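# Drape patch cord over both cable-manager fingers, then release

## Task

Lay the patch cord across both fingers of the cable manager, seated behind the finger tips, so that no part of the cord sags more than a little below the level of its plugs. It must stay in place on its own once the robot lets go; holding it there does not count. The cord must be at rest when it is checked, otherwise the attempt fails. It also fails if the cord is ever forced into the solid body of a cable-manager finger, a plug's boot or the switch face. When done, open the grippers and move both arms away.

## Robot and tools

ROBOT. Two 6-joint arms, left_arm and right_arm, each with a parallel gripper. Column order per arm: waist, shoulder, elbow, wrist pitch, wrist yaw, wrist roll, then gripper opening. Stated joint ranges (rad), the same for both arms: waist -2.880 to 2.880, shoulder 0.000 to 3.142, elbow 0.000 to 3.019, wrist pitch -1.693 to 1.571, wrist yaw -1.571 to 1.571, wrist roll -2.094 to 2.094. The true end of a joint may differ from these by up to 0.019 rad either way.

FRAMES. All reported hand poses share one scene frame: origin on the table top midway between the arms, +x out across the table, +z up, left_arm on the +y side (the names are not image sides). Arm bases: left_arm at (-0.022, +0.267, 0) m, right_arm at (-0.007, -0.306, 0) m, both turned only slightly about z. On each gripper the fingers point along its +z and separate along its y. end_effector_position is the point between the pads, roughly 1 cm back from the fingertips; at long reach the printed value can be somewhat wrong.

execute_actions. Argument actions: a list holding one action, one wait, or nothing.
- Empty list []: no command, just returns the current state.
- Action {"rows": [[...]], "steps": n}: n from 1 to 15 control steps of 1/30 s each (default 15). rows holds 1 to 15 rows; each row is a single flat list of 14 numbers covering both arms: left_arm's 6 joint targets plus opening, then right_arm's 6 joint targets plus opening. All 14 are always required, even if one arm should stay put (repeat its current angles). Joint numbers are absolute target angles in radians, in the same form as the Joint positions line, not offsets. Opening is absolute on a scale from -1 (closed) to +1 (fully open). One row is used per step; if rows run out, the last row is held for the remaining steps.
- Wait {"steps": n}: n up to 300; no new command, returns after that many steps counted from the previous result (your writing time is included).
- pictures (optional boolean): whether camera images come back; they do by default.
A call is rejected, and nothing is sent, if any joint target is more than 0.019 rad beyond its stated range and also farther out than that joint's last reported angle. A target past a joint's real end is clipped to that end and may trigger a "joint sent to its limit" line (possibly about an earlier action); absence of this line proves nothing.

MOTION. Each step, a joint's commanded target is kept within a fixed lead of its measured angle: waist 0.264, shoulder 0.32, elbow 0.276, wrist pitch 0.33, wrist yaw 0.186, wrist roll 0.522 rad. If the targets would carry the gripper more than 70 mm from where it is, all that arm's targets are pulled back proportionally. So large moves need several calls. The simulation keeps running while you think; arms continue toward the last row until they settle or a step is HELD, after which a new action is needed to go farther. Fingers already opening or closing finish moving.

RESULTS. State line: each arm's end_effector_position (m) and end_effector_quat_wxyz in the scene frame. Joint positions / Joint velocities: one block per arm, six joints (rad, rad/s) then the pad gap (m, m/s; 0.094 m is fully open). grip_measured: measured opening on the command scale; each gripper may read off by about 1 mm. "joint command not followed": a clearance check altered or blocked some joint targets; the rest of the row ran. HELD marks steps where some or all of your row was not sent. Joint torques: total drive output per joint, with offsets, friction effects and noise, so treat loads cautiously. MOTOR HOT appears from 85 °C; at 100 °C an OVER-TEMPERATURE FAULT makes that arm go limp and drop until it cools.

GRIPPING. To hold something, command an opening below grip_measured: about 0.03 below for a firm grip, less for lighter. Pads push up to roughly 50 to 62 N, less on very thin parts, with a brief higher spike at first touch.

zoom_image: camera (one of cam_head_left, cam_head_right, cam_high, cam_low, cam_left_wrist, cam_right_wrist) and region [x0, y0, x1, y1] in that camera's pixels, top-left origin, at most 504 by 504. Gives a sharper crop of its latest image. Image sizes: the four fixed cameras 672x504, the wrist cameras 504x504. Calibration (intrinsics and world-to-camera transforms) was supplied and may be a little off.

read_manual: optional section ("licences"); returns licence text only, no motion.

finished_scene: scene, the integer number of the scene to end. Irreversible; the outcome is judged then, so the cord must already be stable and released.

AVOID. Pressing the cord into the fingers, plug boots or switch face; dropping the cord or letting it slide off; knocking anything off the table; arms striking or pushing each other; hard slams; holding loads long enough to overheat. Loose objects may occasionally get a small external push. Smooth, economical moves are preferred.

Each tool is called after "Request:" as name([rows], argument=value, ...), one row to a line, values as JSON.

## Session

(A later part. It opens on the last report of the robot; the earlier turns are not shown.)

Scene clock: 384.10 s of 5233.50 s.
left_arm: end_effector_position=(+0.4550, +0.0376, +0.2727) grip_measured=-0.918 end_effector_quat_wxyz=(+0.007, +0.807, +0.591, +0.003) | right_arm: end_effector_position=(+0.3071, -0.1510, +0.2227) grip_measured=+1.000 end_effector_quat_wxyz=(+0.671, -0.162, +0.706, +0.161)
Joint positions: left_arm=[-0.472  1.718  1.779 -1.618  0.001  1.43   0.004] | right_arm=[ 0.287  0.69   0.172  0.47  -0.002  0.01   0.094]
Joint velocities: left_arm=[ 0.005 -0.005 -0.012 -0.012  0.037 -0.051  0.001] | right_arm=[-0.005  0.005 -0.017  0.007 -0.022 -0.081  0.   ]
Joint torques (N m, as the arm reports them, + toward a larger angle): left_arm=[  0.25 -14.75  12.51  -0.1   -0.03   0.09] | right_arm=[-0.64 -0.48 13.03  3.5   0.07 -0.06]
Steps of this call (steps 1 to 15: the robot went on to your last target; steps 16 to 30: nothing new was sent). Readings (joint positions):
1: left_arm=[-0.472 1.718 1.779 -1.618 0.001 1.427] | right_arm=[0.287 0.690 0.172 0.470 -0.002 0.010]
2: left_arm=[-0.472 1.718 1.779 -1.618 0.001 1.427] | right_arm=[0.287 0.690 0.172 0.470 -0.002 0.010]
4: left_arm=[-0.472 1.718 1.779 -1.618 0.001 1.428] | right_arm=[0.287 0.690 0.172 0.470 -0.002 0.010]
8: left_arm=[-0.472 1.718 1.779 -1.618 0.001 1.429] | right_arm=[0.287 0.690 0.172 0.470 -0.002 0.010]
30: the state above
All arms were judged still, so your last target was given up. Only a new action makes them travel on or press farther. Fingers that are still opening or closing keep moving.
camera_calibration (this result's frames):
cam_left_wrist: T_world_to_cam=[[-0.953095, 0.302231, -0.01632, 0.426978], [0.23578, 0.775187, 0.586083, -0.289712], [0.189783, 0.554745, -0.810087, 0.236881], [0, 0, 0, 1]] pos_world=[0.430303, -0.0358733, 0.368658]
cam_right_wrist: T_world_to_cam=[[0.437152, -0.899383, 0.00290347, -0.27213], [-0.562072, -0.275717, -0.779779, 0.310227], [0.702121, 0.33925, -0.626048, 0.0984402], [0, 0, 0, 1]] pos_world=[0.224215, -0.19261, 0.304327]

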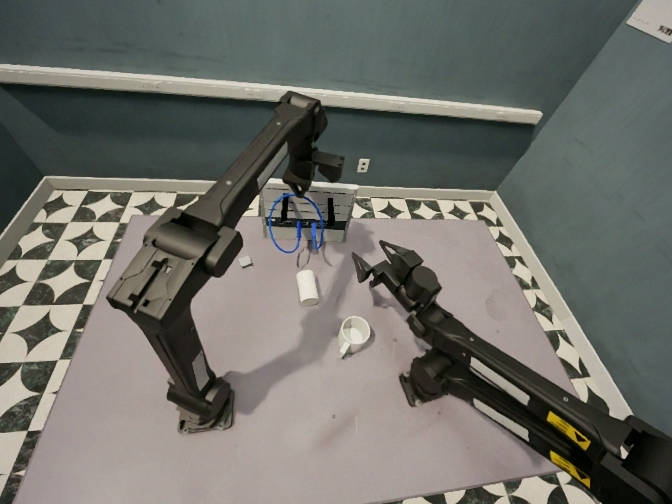

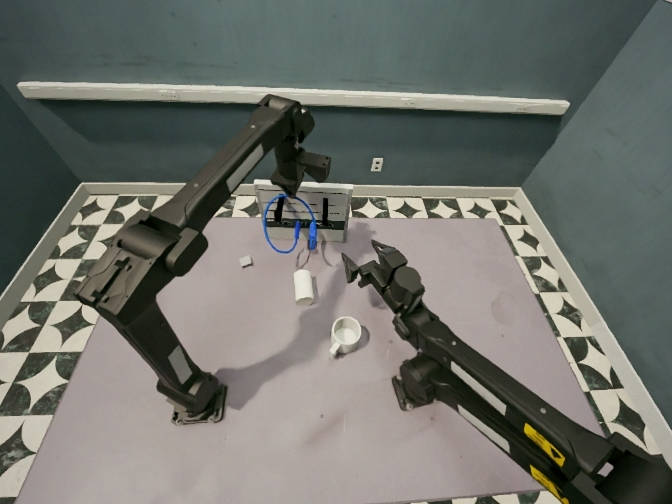

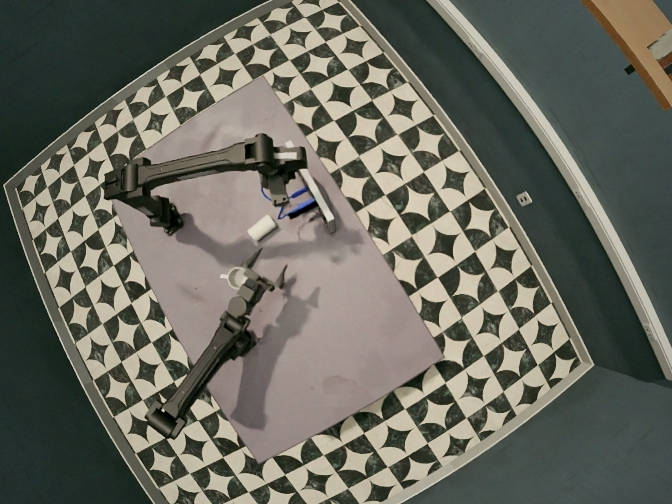

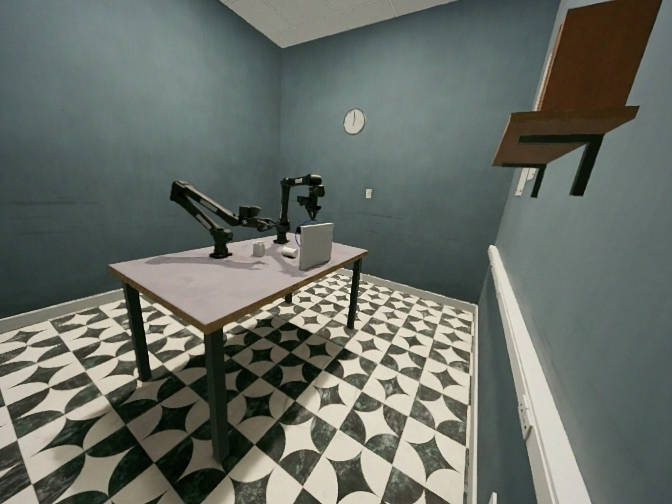

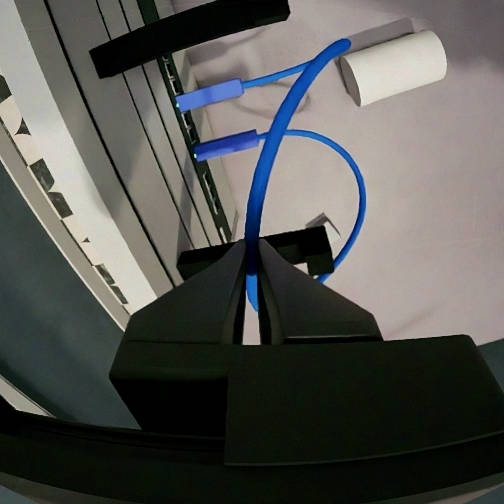

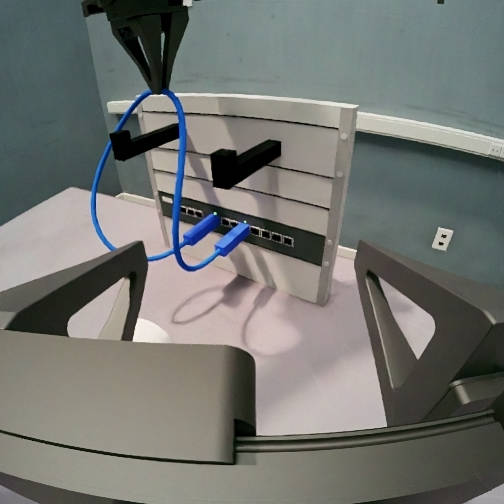

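Request:
execute_actions([
  {"rows":[[-0.52,1.725,1.82,-1.63,0,1.50,-0.94,0.28,0.7,0.2,0.5,0,0,1]],"steps":10},
], pictures=false)

Request:
execute_actions([
  {"rows":[[-0.56,1.725,1.82,-1.63,0,1.55,-0.94,0.28,0.7,0.2,0.5,0,0,1]],"steps":15},
], pictures=false)

Request:
execute_actions([
  {"steps":30},
])

Scene clock: 394.13 s of 5233.50 s.
left_arm: end_effector_position=(+0.4442, +0.0165, +0.2727) grip_measured=-0.918 end_effector_quat_wxyz=(+0.006, +0.835, +0.551, +0.003) | right_arm: end_effector_position=(+0.3071, -0.1510, +0.2227) grip_measured=+1.000 end_effector_quat_wxyz=(+0.671, -0.162, +0.706, +0.161)
Joint positions: left_arm=[-0.517  1.718  1.779 -1.618  0.001  1.483  0.004] | right_arm=[ 0.287  0.69   0.172  0.47  -0.002  0.01   0.094]
Joint velocities: left_arm=[-0.015 -0.015 -0.012  0.007 -0.007 -0.007  0.   ] | right_arm=[-0.015 -0.005  0.002  0.002  0.007 -0.022  0.   ]
Joint torques (N m, as the arm reports them, + toward a larger angle): left_arm=[ -1.12 -14.5   12.24  -0.18  -0.02   0.1 ] | right_arm=[ 0.34 -0.14 12.76  3.51  0.04 -0.01]
Steps of this call (steps 1 to 291: nothing new was sent; steps 292 to 301: all 10 steps of this action). Readings (joint positions):
292: left_arm=[-0.474 1.718 1.779 -1.618 0.001 1.439] | right_arm=[0.287 0.690 0.172 0.470 -0.002 0.010]
293: left_arm=[-0.477 1.718 1.779 -1.618 0.001 1.449] | right_arm=[0.287 0.690 0.172 0.470 -0.002 0.010]
295: left_arm=[-0.489 1.718 1.779 -1.618 0.001 1.464] | right_arm=[0.287 0.690 0.172 0.470 -0.002 0.010]
299: left_arm=[-0.513 1.718 1.779 -1.618 0.001 1.479] | right_arm=[0.287 0.690 0.172 0.470 -0.002 0.010]
301: the state above

Scene clock: 394.63 s of 5233.50 s.
left_arm: end_effector_position=(+0.4343, -0.0011, +0.2727) grip_measured=-0.918 end_effector_quat_wxyz=(+0.006, +0.859, +0.511, +0.003) | right_arm: end_effector_position=(+0.3071, -0.1510, +0.2227) grip_measured=+1.000 end_effector_quat_wxyz=(+0.671, -0.162, +0.706, +0.161)
Joint positions: left_arm=[-0.555  1.718  1.779 -1.618  0.001  1.537  0.004] | right_arm=[ 0.287  0.69   0.172  0.47  -0.002  0.01   0.094]
Joint velocities: left_arm=[-0.005  0.005 -0.007  0.002 -0.022 -0.022 -0.002] | right_arm=[-0.015 -0.015  0.007 -0.012 -0.022 -0.007  0.   ]
Joint torques (N m, as the arm reports them, + toward a larger angle): left_arm=[ -0.4  -14.44  12.24  -0.11   0.     0.13] | right_arm=[ 0.17 -0.78 12.88  3.55  0.05 -0.03]
Steps of this call (steps 1 to 15: all 15 steps of this action). Readings (joint positions):
1: left_arm=[-0.519 1.718 1.779 -1.618 0.001 1.492] | right_arm=[0.287 0.690 0.172 0.470 -0.002 0.010]
2: left_arm=[-0.522 1.718 1.779 -1.618 0.001 1.502] | right_arm=[0.287 0.690 0.172 0.470 -0.002 0.010]
4: left_arm=[-0.532 1.718 1.779 -1.618 0.001 1.515] | right_arm=[0.287 0.690 0.172 0.470 -0.002 0.010]
8: left_arm=[-0.552 1.718 1.779 -1.618 0.001 1.529] | right_arm=[0.287 0.690 0.172 0.470 -0.002 0.010]
15: the state above

Scene clock: 395.63 s of 5233.50 s.
left_arm: end_effector_position=(+0.4343, -0.0011, +0.2727) grip_measured=-0.918 end_effector_quat_wxyz=(+0.006, +0.860, +0.511, +0.003) | right_arm: end_effector_position=(+0.3071, -0.1510, +0.2227) grip_measured=+1.000 end_effector_quat_wxyz=(+0.671, -0.162, +0.706, +0.161)
Joint positions: left_arm=[-0.555  1.718  1.779 -1.618  0.001  1.539  0.004] | right_arm=[ 0.287  0.69   0.172  0.47  -0.002  0.01   0.094]
Joint velocities: left_arm=[-0.015 -0.024  0.017 -0.002 -0.051 -0.081  0.   ] | right_arm=[ 0.005 -0.005  0.002  0.007 -0.022  0.007  0.   ]
Joint torques (N m, as the arm reports them, + toward a larger angle): left_arm=[ -0.76 -14.61  12.26  -0.12   0.     0.1 ] | right_arm=[ 0.28 -0.2  12.78  3.59  0.08 -0.04]
Steps of this call (steps 1 to 15: the robot went on to your last target; steps 16 to 30: nothing new was sent). Readings (joint positions):
1: left_arm=[-0.555 1.718 1.779 -1.618 0.001 1.537] | right_arm=[0.287 0.690 0.172 0.470 -0.002 0.010]
2: left_arm=[-0.555 1.718 1.779 -1.618 0.001 1.538] | right_arm=[0.287 0.690 0.172 0.470 -0.002 0.010]
4: left_arm=[-0.555 1.718 1.779 -1.618 0.001 1.538] | right_arm=[0.287 0.690 0.172 0.470 -0.002 0.010]
8: left_arm=[-0.555 1.718 1.779 -1.618 0.001 1.539] | right_arm=[0.287 0.690 0.172 0.470 -0.002 0.010]
30: the state above
All arms were judged still, so your last target was given up. Only a new action makes them travel on or press farther. Fingers that are still opening or closing keep moving.
camera_calibration (this result's frames):
cam_left_wrist: T_world_to_cam=[[-0.877589, 0.479126, -0.016623, 0.386461], [0.379129, 0.714816, 0.587622, -0.317533], [0.293427, 0.509388, -0.808965, 0.216939], [0, 0, 0, 1]] pos_world=[0.395884, -0.0686927, 0.36851]
cam_right_wrist: T_world_to_cam=[[0.437152, -0.899383, 0.00290347, -0.27213], [-0.562072, -0.275717, -0.779779, 0.310227], [0.702121, 0.33925, -0.626048, 0.0984402], [0, 0, 0, 1]] pos_world=[0.224215, -0.19261, 0.304327]

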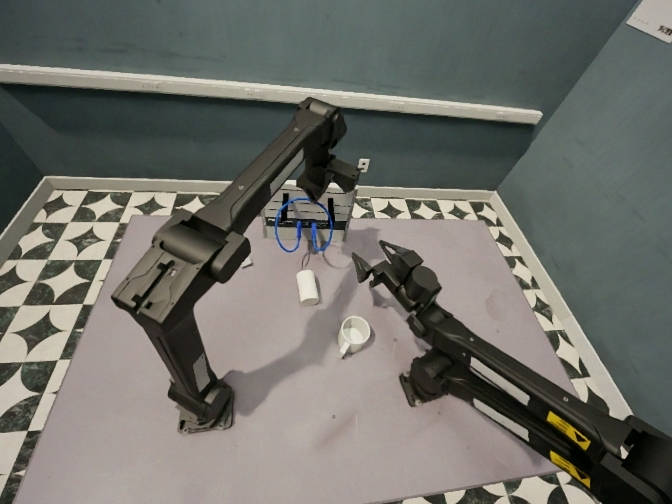

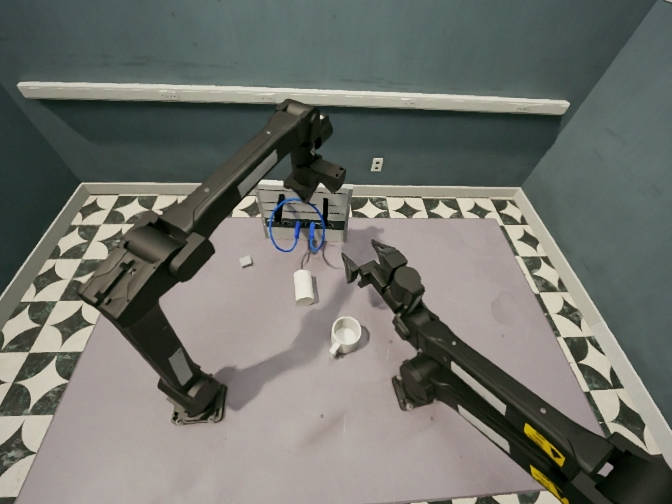

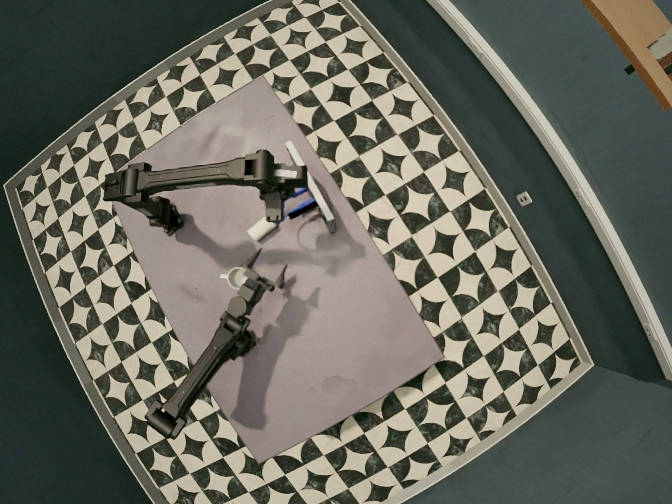

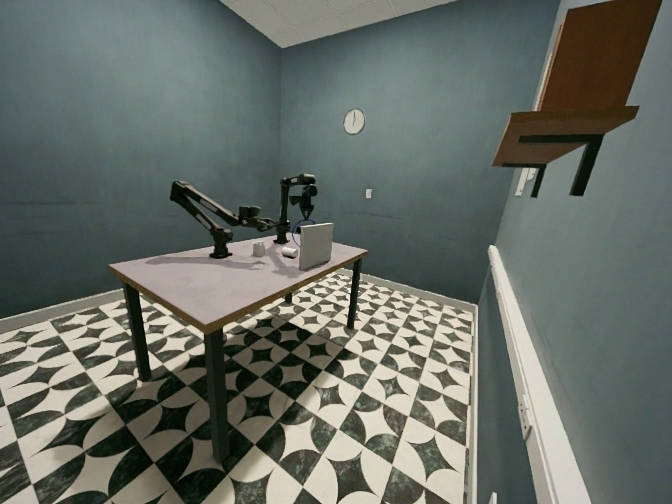

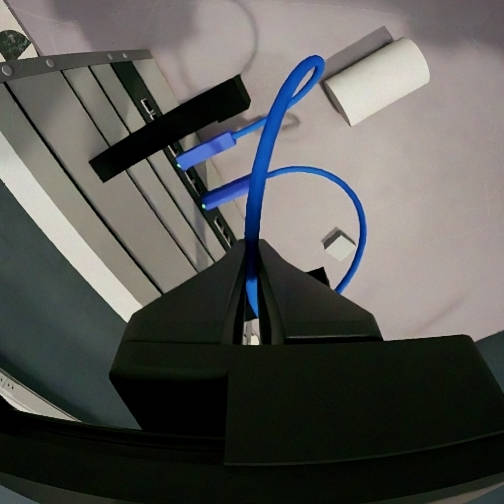

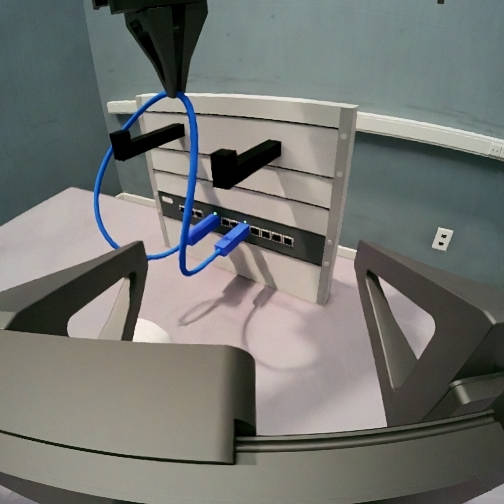

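Request:
execute_actions([
  {"rows":[[-0.588,1.755,1.862,-1.65,0,1.48,-0.94,0.28,0.7,0.2,0.5,0,0,1]],"steps":10},
], pictures=false)

Request:
execute_actions([
  {"rows":[[-0.613,1.787,1.904,-1.665,0,1.43,-0.94,0.28,0.7,0.2,0.5,0,0,1]],"steps":15},
], pictures=false)

Request:
execute_actions([
  {"steps":30},
])

Request:
zoom_image(camera="cam_head_left", region=[240, 160, 380, 270])

Scene clock: 408.43 s of 5233.50 s.
left_arm: end_effector_position=(+0.4321, -0.0150, +0.2754) grip_measured=-0.918 end_effector_quat_wxyz=(+0.004, +0.855, +0.519, +0.001) | right_arm: end_effector_position=(+0.3071, -0.1510, +0.2227) grip_measured=+1.000 end_effector_quat_wxyz=(+0.671, -0.162, +0.706, +0.161)
Joint positions: left_arm=[-0.579  1.737  1.812 -1.637  0.001  1.496  0.004] | right_arm=[ 0.287  0.69   0.172  0.47  -0.002  0.01   0.094]
Joint velocities: left_arm=[-0.005 -0.005 -0.017 -0.002  0.022 -0.007 -0.002] | right_arm=[ 0.015 -0.005  0.017 -0.032 -0.022 -0.037  0.   ]
Joint torques (N m, as the arm reports them, + toward a larger angle): left_arm=[ -0.27 -13.83  12.92  -0.02  -0.01  -0.03] | right_arm=[ 0.04 -0.51 12.87  3.66  0.09 -0.02]
Steps of this call (steps 1 to 90: nothing new was sent; then 9.47 s passed at rest; steps 91 to 100: all 10 steps of this action). Readings (joint positions):
91: left_arm=[-0.556 1.720 1.784 -1.624 0.001 1.531] | right_arm=[0.287 0.690 0.172 0.470 -0.002 0.010]
92: left_arm=[-0.558 1.725 1.793 -1.630 0.001 1.523] | right_arm=[0.287 0.690 0.172 0.470 -0.002 0.010]
94: left_arm=[-0.564 1.733 1.808 -1.635 0.001 1.511] | right_arm=[0.287 0.690 0.172 0.470 -0.002 0.010]
98: left_arm=[-0.577 1.737 1.812 -1.637 0.001 1.499] | right_arm=[0.287 0.690 0.172 0.470 -0.002 0.010]
100: the state above

Scene clock: 408.93 s of 5233.50 s.
left_arm: end_effector_position=(+0.4340, -0.0320, +0.2745) grip_measured=-0.918 end_effector_quat_wxyz=(+0.002, +0.848, +0.531, +0.000) | right_arm: end_effector_position=(+0.3071, -0.1510, +0.2227) grip_measured=+1.000 end_effector_quat_wxyz=(+0.671, -0.162, +0.706, +0.161)
Joint positions: left_arm=[-0.604  1.772  1.856 -1.653  0.001  1.443  0.004] | right_arm=[ 0.287  0.69   0.172  0.47  -0.002  0.01   0.094]
Joint velocities: left_arm=[-0.005  0.015  0.002 -0.002 -0.154 -0.037 -0.001] | right_arm=[-0.024 -0.005  0.022  0.012  0.022  0.037  0.   ]
Joint torques (N m, as the arm reports them, + toward a larger angle): left_arm=[ -1.61 -13.74  12.72  -0.12  -0.04  -0.02] | right_arm=[ 0.27 -0.68 12.93  3.38  0.1  -0.07]
Steps of this call (steps 1 to 15: all 15 steps of this action). Readings (joint positions):
1: left_arm=[-0.581 1.741 1.818 -1.643 0.001 1.487] | right_arm=[0.287 0.690 0.172 0.470 -0.002 0.010]
2: left_arm=[-0.583 1.748 1.831 -1.649 0.001 1.478] | right_arm=[0.287 0.690 0.172 0.470 -0.002 0.010]
4: left_arm=[-0.589 1.760 1.852 -1.651 0.001 1.464] | right_arm=[0.287 0.690 0.172 0.470 -0.002 0.010]
8: left_arm=[-0.602 1.770 1.856 -1.652 0.001 1.450] | right_arm=[0.287 0.690 0.172 0.470 -0.002 0.010]
15: the state above

Scene clock: 409.93 s of 5233.50 s.
left_arm: end_effector_position=(+0.4340, -0.0320, +0.2745) grip_measured=-0.918 end_effector_quat_wxyz=(+0.002, +0.847, +0.532, +0.000) | right_arm: end_effector_position=(+0.3071, -0.1510, +0.2227) grip_measured=+1.000 end_effector_quat_wxyz=(+0.671, -0.162, +0.706, +0.161)
Joint positions: left_arm=[-0.604  1.772  1.856 -1.653  0.001  1.441  0.004] | right_arm=[ 0.287  0.69   0.172  0.47  -0.002  0.01   0.094]
Joint velocities: left_arm=[ 0.005 -0.024 -0.002 -0.002 -0.022 -0.037  0.   ] | right_arm=[-0.015 -0.005 -0.007  0.002 -0.022  0.007  0.   ]
Joint torques (N m, as the arm reports them, + toward a larger angle): left_arm=[ -0.9  -14.85  12.8   -0.09  -0.02  -0.06] | right_arm=[-0.04 -0.33 12.82  3.55  0.08 -0.05]
Steps of this call (steps 1 to 15: the robot went on to your last target; steps 16 to 30: nothing new was sent). Readings (joint positions):
1: left_arm=[-0.604 1.772 1.856 -1.653 0.001 1.443] | right_arm=[0.287 0.690 0.172 0.470 -0.002 0.010]
2: left_arm=[-0.604 1.772 1.856 -1.653 0.001 1.442] | right_arm=[0.287 0.690 0.172 0.470 -0.002 0.010]
4: left_arm=[-0.604 1.772 1.856 -1.653 0.001 1.442] | right_arm=[0.287 0.690 0.172 0.470 -0.002 0.010]
8: left_arm=[-0.604 1.772 1.856 -1.653 0.001 1.441] | right_arm=[0.287 0.690 0.172 0.470 -0.002 0.010]
30: the state above
All arms were judged still, so your last target was given up. Only a new action makes them travel on or press farther. Fingers that are still opening or closing keep moving.
camera_calibration (this result's frames):
cam_left_wrist: T_world_to_cam=[[-0.900038, 0.435777, -0.00543701, 0.406294], [0.349692, 0.729575, 0.587738, -0.283195], [0.260089, 0.527086, -0.809033, 0.249337], [0, 0, 0, 1]] pos_world=[0.399861, -0.101864, 0.370375]
cam_right_wrist: T_world_to_cam=[[0.437152, -0.899383, 0.00290347, -0.27213], [-0.562072, -0.275717, -0.779779, 0.310227], [0.702121, 0.33925, -0.626048, 0.0984402], [0, 0, 0, 1]] pos_world=[0.224215, -0.19261, 0.304327]

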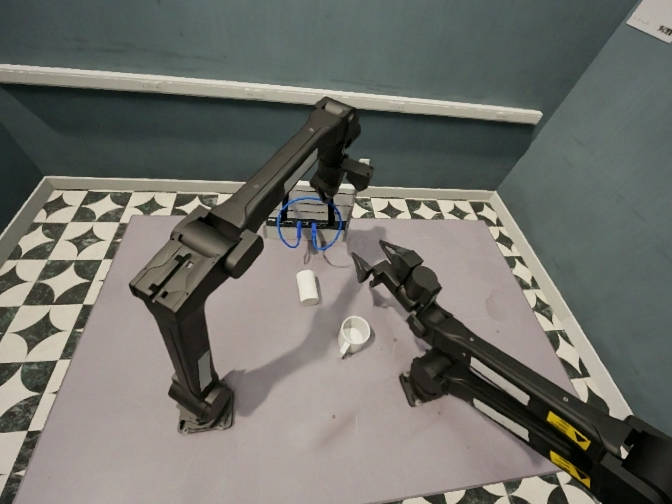

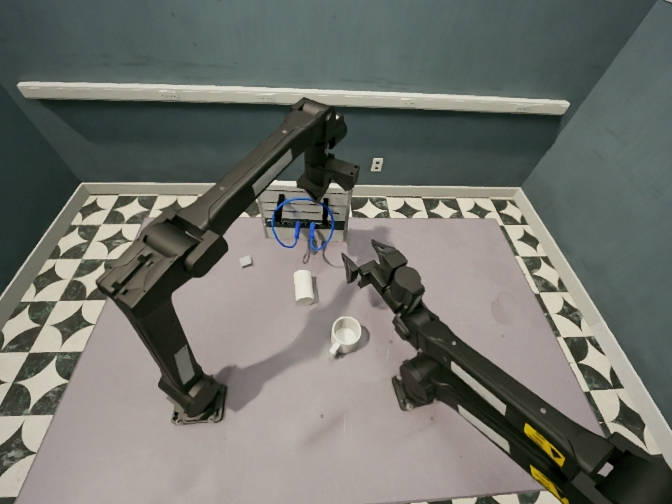

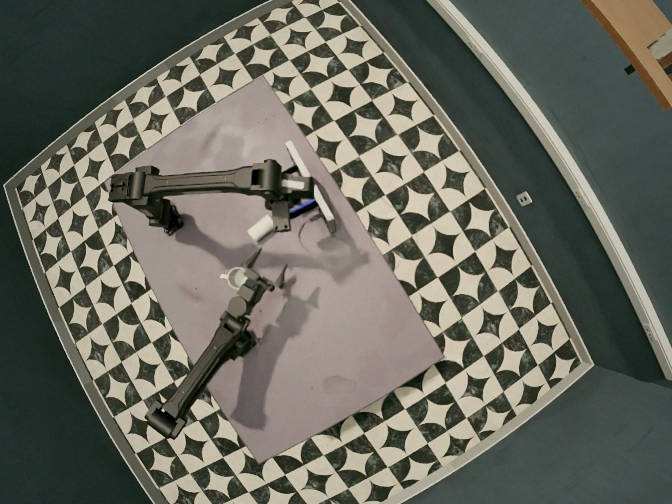

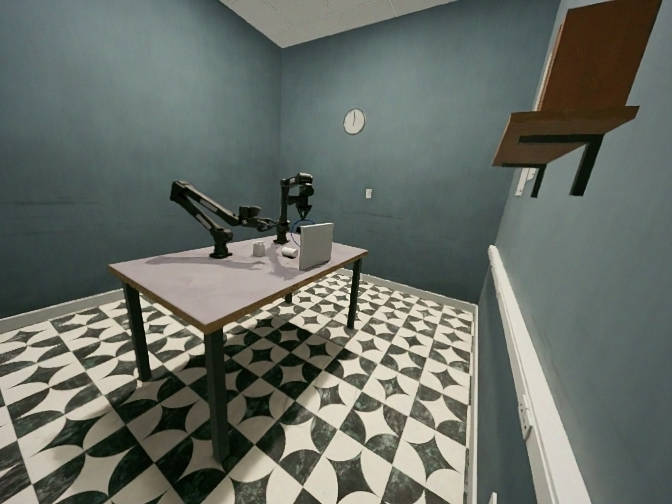

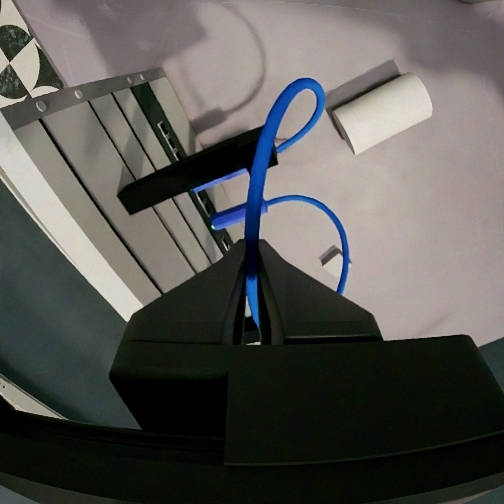

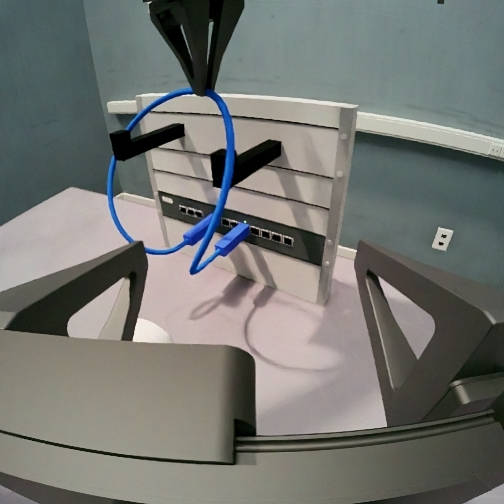

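Region (240, 160, 380, 270) of cam_head_left's 672x504 image, scaled by 3.600, with more detail than that image has; it fills the top 396 rows of this view, and the rest is white.

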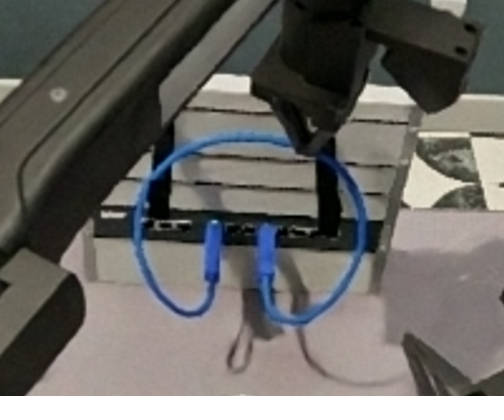

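Request:
execute_actions([
  {"rows":[[-0.585,1.825,1.965,-1.68,0,1.22,-0.94,0.28,0.7,0.2,0.5,0,0,1]],"steps":12},
], pictures=false)

Request:
execute_actions([
  {"rows":[[-0.56,1.872,2.03,-1.69,0,1.01,-0.94,0.28,0.7,0.2,0.5,0,0,1]],"steps":15},
], pictures=false)

Request:
execute_actions([
  {"steps":30},
])

Request:
zoom_image(camera="cam_head_left", region=[240, 160, 380, 270])

Scene clock: 421.33 s of 5233.50 s.
left_arm: end_effector_position=(+0.4481, -0.0367, +0.2784) grip_measured=-0.918 end_effector_quat_wxyz=(+0.006, +0.789, +0.614, +0.002) | right_arm: end_effector_position=(+0.3071, -0.1510, +0.2227) grip_measured=+1.000 end_effector_quat_wxyz=(+0.671, -0.162, +0.706, +0.161)
Joint positions: left_arm=[-0.597  1.808  1.918 -1.667  0.001  1.245  0.004] | right_arm=[ 0.287  0.69   0.172  0.47  -0.002  0.01   0.094]
Joint velocities: left_arm=[ 0.005  0.005  0.002 -0.022 -0.007 -0.139  0.   ] | right_arm=[-0.005 -0.005 -0.002  0.002 -0.007 -0.022  0.   ]
Joint torques (N m, as the arm reports them, + toward a larger angle): left_arm=[  0.35 -15.12  12.85  -0.12  -0.02   0.  ] | right_arm=[-0.2  -0.9  12.84  3.44  0.06 -0.01]
Steps of this call (steps 1 to 100: nothing new was sent; then 7.67 s passed at rest; steps 101 to 112: all 12 steps of this action). Readings (joint positions):
101: left_arm=[-0.604 1.776 1.865 -1.659 0.001 1.406] | right_arm=[0.287 0.690 0.172 0.470 -0.002 0.010]
102: left_arm=[-0.604 1.785 1.882 -1.666 0.001 1.371] | right_arm=[0.287 0.690 0.172 0.470 -0.002 0.010]
104: left_arm=[-0.602 1.800 1.911 -1.667 0.001 1.320] | right_arm=[0.287 0.690 0.172 0.470 -0.002 0.010]
108: left_arm=[-0.598 1.808 1.918 -1.667 0.001 1.267] | right_arm=[0.287 0.690 0.172 0.470 -0.002 0.010]
112: the state above

Scene clock: 421.83 s of 5233.50 s.
left_arm: end_effector_position=(+0.4728, -0.0311, +0.2768) grip_measured=-0.918 end_effector_quat_wxyz=(+0.009, +0.707, +0.707, +0.002) | right_arm: end_effector_position=(+0.3071, -0.1510, +0.2227) grip_measured=+1.000 end_effector_quat_wxyz=(+0.671, -0.162, +0.706, +0.161)
Joint positions: left_arm=[-0.566  1.858  1.984 -1.679  0.001  1.029  0.004] | right_arm=[ 0.287  0.69   0.172  0.47  -0.002  0.01   0.094]
Joint velocities: left_arm=[-0.015 -0.005  0.002  0.007  0.022 -0.095 -0.001] | right_arm=[ 0.015 -0.005 -0.002 -0.012 -0.051 -0.007  0.   ]
Joint torques (N m, as the arm reports them, + toward a larger angle): left_arm=[  0.27 -15.81  12.46  -0.05  -0.03  -0.05] | right_arm=[-0.47 -0.59 12.82  3.61  0.04 -0.05]
Steps of this call (steps 1 to 15: all 15 steps of this action). Readings (joint positions):
1: left_arm=[-0.596 1.813 1.927 -1.674 0.001 1.208] | right_arm=[0.287 0.690 0.172 0.470 -0.002 0.010]
2: left_arm=[-0.595 1.824 1.947 -1.678 0.001 1.171] | right_arm=[0.287 0.690 0.172 0.470 -0.002 0.010]
4: left_arm=[-0.587 1.842 1.978 -1.679 0.001 1.116] | right_arm=[0.287 0.690 0.172 0.470 -0.002 0.010]
8: left_arm=[-0.571 1.855 1.984 -1.679 0.001 1.059] | right_arm=[0.287 0.690 0.172 0.470 -0.002 0.010]
15: the state above

Scene clock: 422.83 s of 5233.50 s.
left_arm: end_effector_position=(+0.4728, -0.0311, +0.2768) grip_measured=-0.918 end_effector_quat_wxyz=(+0.009, +0.704, +0.710, +0.002) | right_arm: end_effector_position=(+0.3071, -0.1510, +0.2227) grip_measured=+1.000 end_effector_quat_wxyz=(+0.671, -0.162, +0.706, +0.161)
Joint positions: left_arm=[-0.566  1.858  1.984 -1.679  0.001  1.021  0.004] | right_arm=[ 0.287  0.69   0.172  0.47  -0.002  0.01   0.094]
Joint velocities: left_arm=[-0.005 -0.005  0.002 -0.002  0.022  0.037  0.   ] | right_arm=[ 0.005  0.005 -0.002 -0.007 -0.081 -0.007  0.   ]
Joint torques (N m, as the arm reports them, + toward a larger angle): left_arm=[  0.15 -15.82  12.53  -0.05  -0.04  -0.07] | right_arm=[ 0.92 -0.6  12.91  3.62  0.03 -0.07]
Steps of this call (steps 1 to 15: the robot went on to your last target; steps 16 to 30: nothing new was sent). Readings (joint positions):
1: left_arm=[-0.566 1.858 1.984 -1.679 0.001 1.027] | right_arm=[0.287 0.690 0.172 0.470 -0.002 0.010]
2: left_arm=[-0.566 1.858 1.984 -1.679 0.001 1.026] | right_arm=[0.287 0.690 0.172 0.470 -0.002 0.010]
4: left_arm=[-0.566 1.858 1.984 -1.679 0.001 1.024] | right_arm=[0.287 0.690 0.172 0.470 -0.002 0.010]
8: left_arm=[-0.566 1.858 1.984 -1.679 0.001 1.022] | right_arm=[0.287 0.690 0.172 0.470 -0.002 0.010]
30: the state above
All arms were judged still, so your last target was given up. Only a new action makes them travel on or press farther. Fingers that are still opening or closing keep moving.
camera_calibration (this result's frames):
cam_left_wrist: T_world_to_cam=[[-0.999818, -0.00733407, -0.0176083, 0.477574], [-0.0161933, 0.814207, 0.580348, -0.121114], [0.0100805, 0.580528, -0.814178, 0.361862], [0, 0, 0, 1]] pos_world=[0.471878, -0.107957, 0.373317]
cam_right_wrist: T_world_to_cam=[[0.437152, -0.899383, 0.00290347, -0.27213], [-0.562072, -0.275717, -0.779779, 0.310227], [0.702121, 0.33925, -0.626048, 0.0984402], [0, 0, 0, 1]] pos_world=[0.224215, -0.19261, 0.304327]

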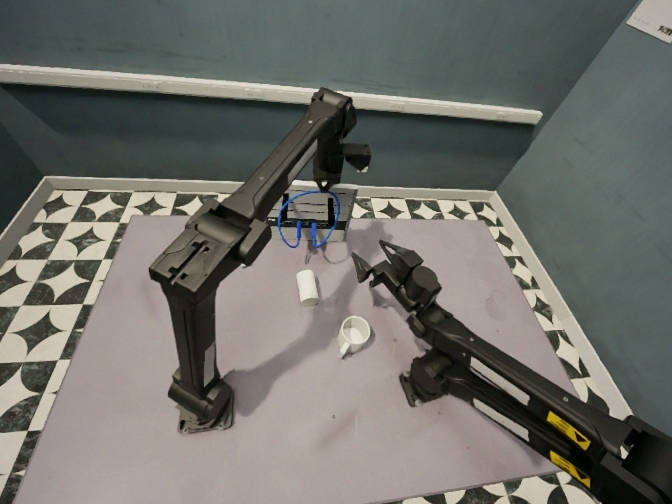

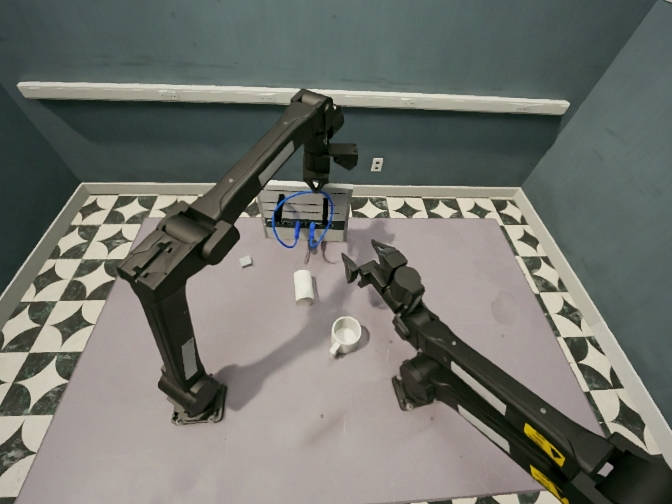

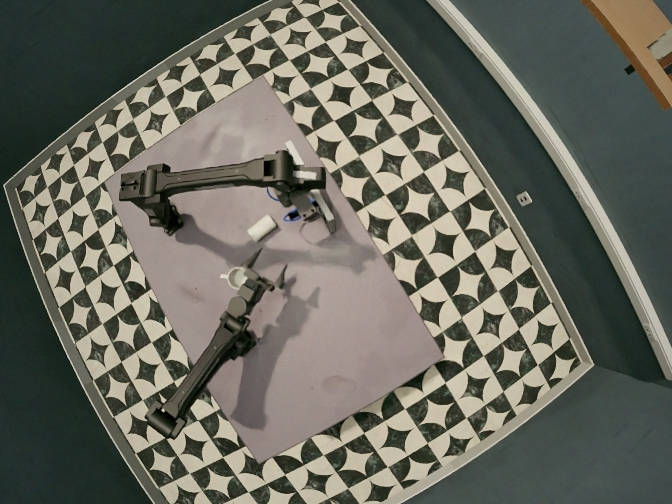

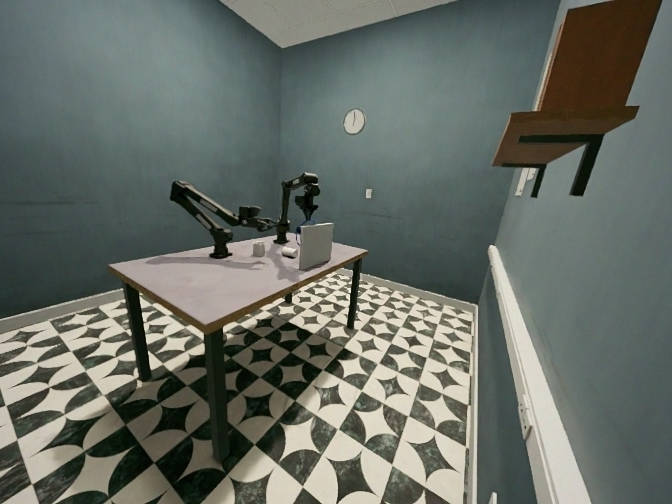

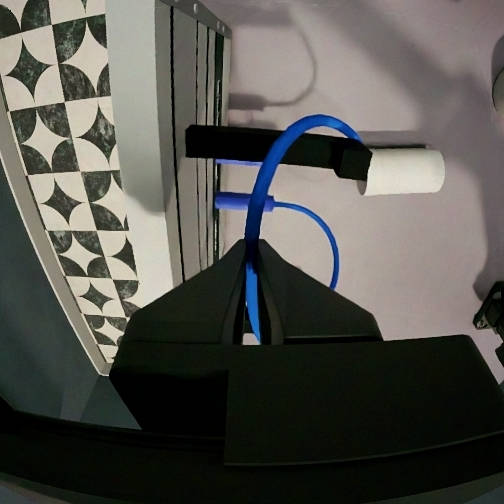

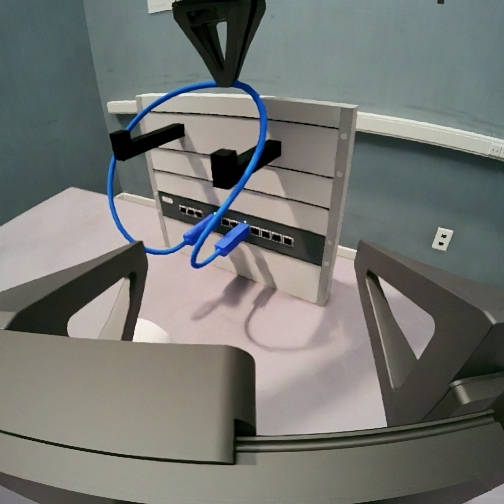

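Region (240, 160, 380, 270) of cam_head_left's 672x504 image, scaled by 3.600, with more detail than that image has; it fills the top 396 rows of this view, and the rest is white.

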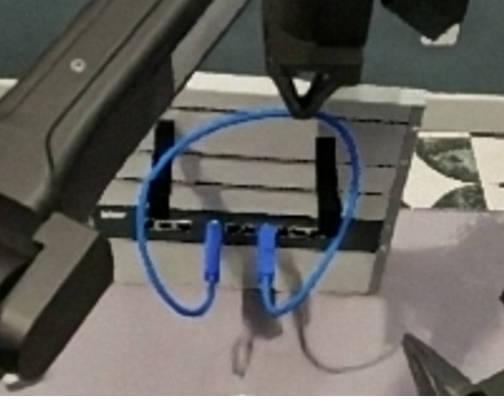

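Request:
execute_actions([
  {"rows":[[-0.56,1.85,1.945,-1.63,0,1.02,-0.94,0.28,0.7,0.2,0.5,0,0,1]],"steps":12},
], pictures=false)

Request:
execute_actions([
  {"rows":[[-0.556,1.835,1.885,-1.582,0,1.03,-0.94,0.28,0.7,0.2,0.5,0,0,1]],"steps":15},
], pictures=false)

Request:
execute_actions([
  {"steps":30},
])

Request:
zoom_image(camera="cam_head_left", region=[240, 160, 380, 270])

Scene clock: 434.40 s of 5233.50 s.
left_arm: end_effector_position=(+0.4732, -0.0314, +0.2675) grip_measured=-0.918 end_effector_quat_wxyz=(+0.012, +0.704, +0.710, +0.002) | right_arm: end_effector_position=(+0.3071, -0.1510, +0.2227) grip_measured=+1.000 end_effector_quat_wxyz=(+0.671, -0.162, +0.706, +0.161)
Joint positions: left_arm=[-0.566  1.852  1.951 -1.646  0.001  1.021  0.004] | right_arm=[ 0.287  0.69   0.172  0.47  -0.002  0.01   0.094]
Joint velocities: left_arm=[ 0.005 -0.024  0.007  0.007 -0.022 -0.081 -0.001] | right_arm=[ 0.015 -0.005  0.007  0.017  0.037 -0.037  0.   ]
Joint torques (N m, as the arm reports them, + toward a larger angle): left_arm=[  0.04 -17.61   8.62   1.06  -0.02   0.02] | right_arm=[-0.12 -0.24 13.06  3.56  0.04 -0.08]
Steps of this call (steps 1 to 220: nothing new was sent; then 3.83 s passed at rest; steps 221 to 232: all 12 steps of this action). Readings (joint positions):
221: left_arm=[-0.566 1.857 1.979 -1.671 0.001 1.021] | right_arm=[0.287 0.690 0.172 0.470 -0.002 0.010]
222: left_arm=[-0.566 1.853 1.970 -1.661 0.001 1.021] | right_arm=[0.287 0.690 0.172 0.470 -0.002 0.010]
224: left_arm=[-0.566 1.852 1.959 -1.652 0.001 1.021] | right_arm=[0.287 0.690 0.172 0.470 -0.002 0.010]
228: left_arm=[-0.566 1.852 1.951 -1.648 0.001 1.021] | right_arm=[0.287 0.690 0.172 0.470 -0.002 0.010]
232: the state above

Scene clock: 434.90 s of 5233.50 s.
left_arm: end_effector_position=(+0.4701, -0.0295, +0.2523) grip_measured=-0.918 end_effector_quat_wxyz=(+0.012, +0.704, +0.710, +0.002) | right_arm: end_effector_position=(+0.3071, -0.1510, +0.2227) grip_measured=+1.000 end_effector_quat_wxyz=(+0.671, -0.162, +0.706, +0.161)
Joint positions: left_arm=[-0.566  1.837  1.89  -1.598  0.001  1.021  0.004] | right_arm=[ 0.287  0.69   0.172  0.47  -0.002  0.01   0.094]
Joint velocities: left_arm=[-0.015 -0.005  0.012  0.007  0.081  0.022 -0.   ] | right_arm=[-0.015 -0.015  0.012  0.017  0.037 -0.066  0.   ]
Joint torques (N m, as the arm reports them, + toward a larger angle): left_arm=[  0.42 -16.91   8.48   0.95  -0.01   0.09] | right_arm=[ 0.43 -0.22 12.82  3.56  0.05 -0.02]
Steps of this call (steps 1 to 15: all 15 steps of this action). Readings (joint positions):
1: left_arm=[-0.566 1.849 1.940 -1.633 0.001 1.021] | right_arm=[0.287 0.690 0.172 0.470 -0.002 0.010]
2: left_arm=[-0.566 1.842 1.923 -1.617 0.001 1.021] | right_arm=[0.287 0.690 0.172 0.470 -0.002 0.010]
4: left_arm=[-0.566 1.837 1.901 -1.606 0.001 1.021] | right_arm=[0.287 0.690 0.172 0.470 -0.002 0.010]
8: left_arm=[-0.566 1.837 1.890 -1.600 0.001 1.021] | right_arm=[0.287 0.690 0.172 0.470 -0.002 0.010]
15: the state above

Scene clock: 435.90 s of 5233.50 s.
left_arm: end_effector_position=(+0.4701, -0.0295, +0.2523) grip_measured=-0.918 end_effector_quat_wxyz=(+0.012, +0.704, +0.710, +0.002) | right_arm: end_effector_position=(+0.3071, -0.1510, +0.2227) grip_measured=+1.000 end_effector_quat_wxyz=(+0.671, -0.162, +0.706, +0.161)
Joint positions: left_arm=[-0.566  1.837  1.89  -1.598  0.001  1.021  0.004] | right_arm=[ 0.287  0.69   0.172  0.47  -0.002  0.01   0.094]
Joint velocities: left_arm=[-0.005  0.005 -0.017  0.002 -0.022  0.022  0.   ] | right_arm=[ 0.005 -0.005  0.012 -0.007 -0.022 -0.007  0.   ]
Joint torques (N m, as the arm reports them, + toward a larger angle): left_arm=[  0.58 -16.76   8.6    0.95  -0.02   0.08] | right_arm=[-0.15 -0.77 12.79  3.5   0.05 -0.02]
Steps of this call (steps 1 to 15: the robot went on to your last target; steps 16 to 30: nothing new was sent). Readings (joint positions):
1: left_arm=[-0.566 1.837 1.890 -1.598 0.001 1.021] | right_arm=[0.287 0.690 0.172 0.470 -0.002 0.010]
2: left_arm=[-0.566 1.837 1.890 -1.598 0.001 1.021] | right_arm=[0.287 0.690 0.172 0.470 -0.002 0.010]
4: left_arm=[-0.566 1.837 1.890 -1.598 0.001 1.021] | right_arm=[0.287 0.690 0.172 0.470 -0.002 0.010]
8: left_arm=[-0.566 1.837 1.890 -1.598 0.001 1.021] | right_arm=[0.287 0.690 0.172 0.470 -0.002 0.010]
30: the state above
All arms were judged still, so your last target was given up. Only a new action makes them travel on or press farther. Fingers that are still opening or closing keep moving.
camera_calibration (this result's frames):
cam_left_wrist: T_world_to_cam=[[-0.999697, -0.00740677, -0.0234643, 0.47596], [-0.019599, 0.816257, 0.577357, -0.105845], [0.0148766, 0.577642, -0.816155, 0.339246], [0, 0, 0, 1]] pos_world=[0.468695, -0.106041, 0.349156]
cam_right_wrist: T_world_to_cam=[[0.437152, -0.899383, 0.00290347, -0.27213], [-0.562072, -0.275717, -0.779779, 0.310227], [0.702121, 0.33925, -0.626048, 0.0984402], [0, 0, 0, 1]] pos_world=[0.224215, -0.19261, 0.304327]

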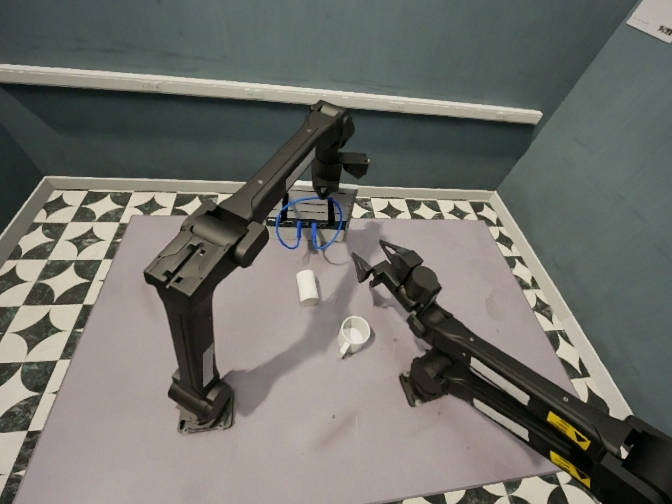

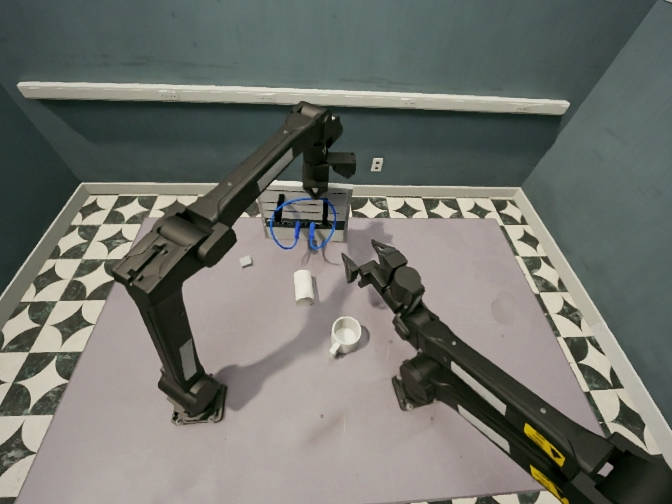

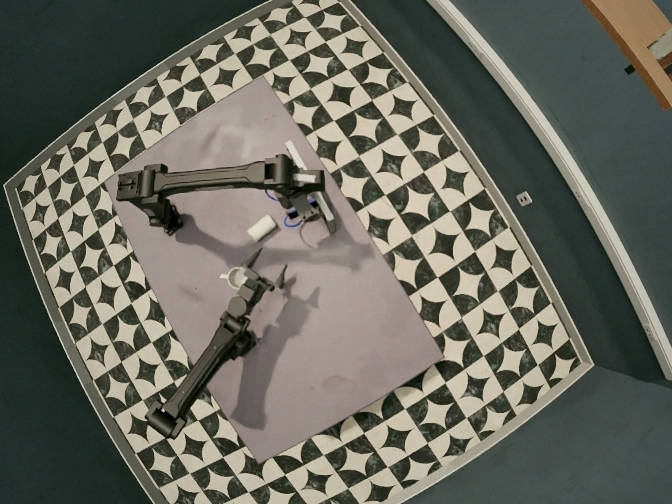

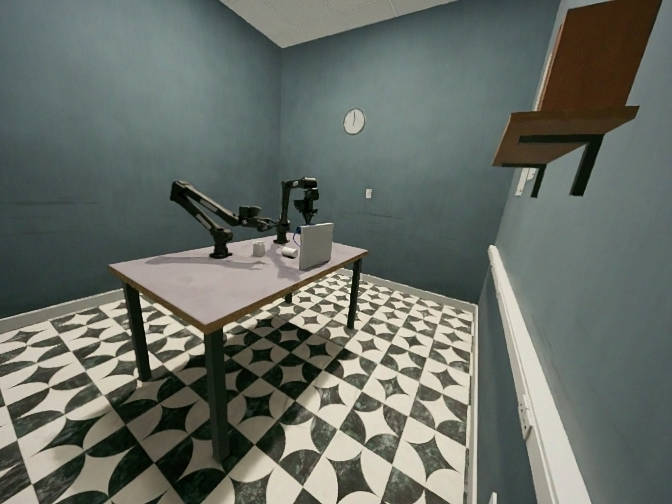

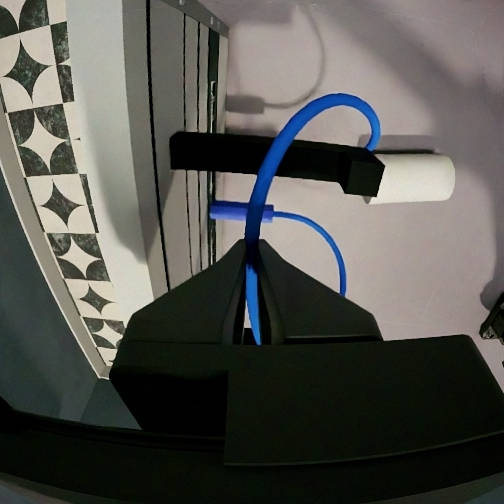

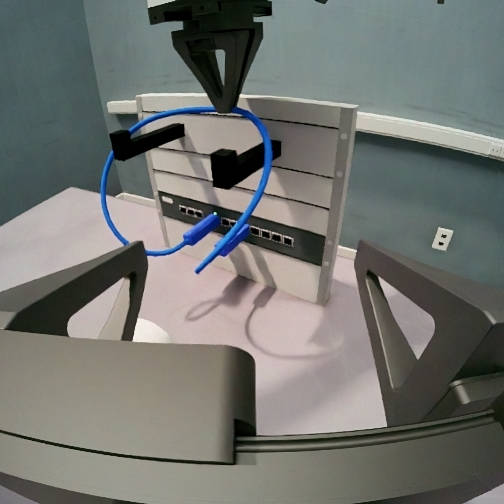

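Region (240, 160, 380, 270) of cam_head_left's 672x504 image, scaled by 3.600, with more detail than that image has; it fills the top 396 rows of this view, and the rest is white.

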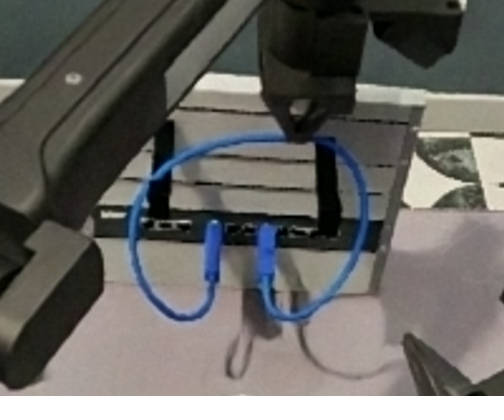

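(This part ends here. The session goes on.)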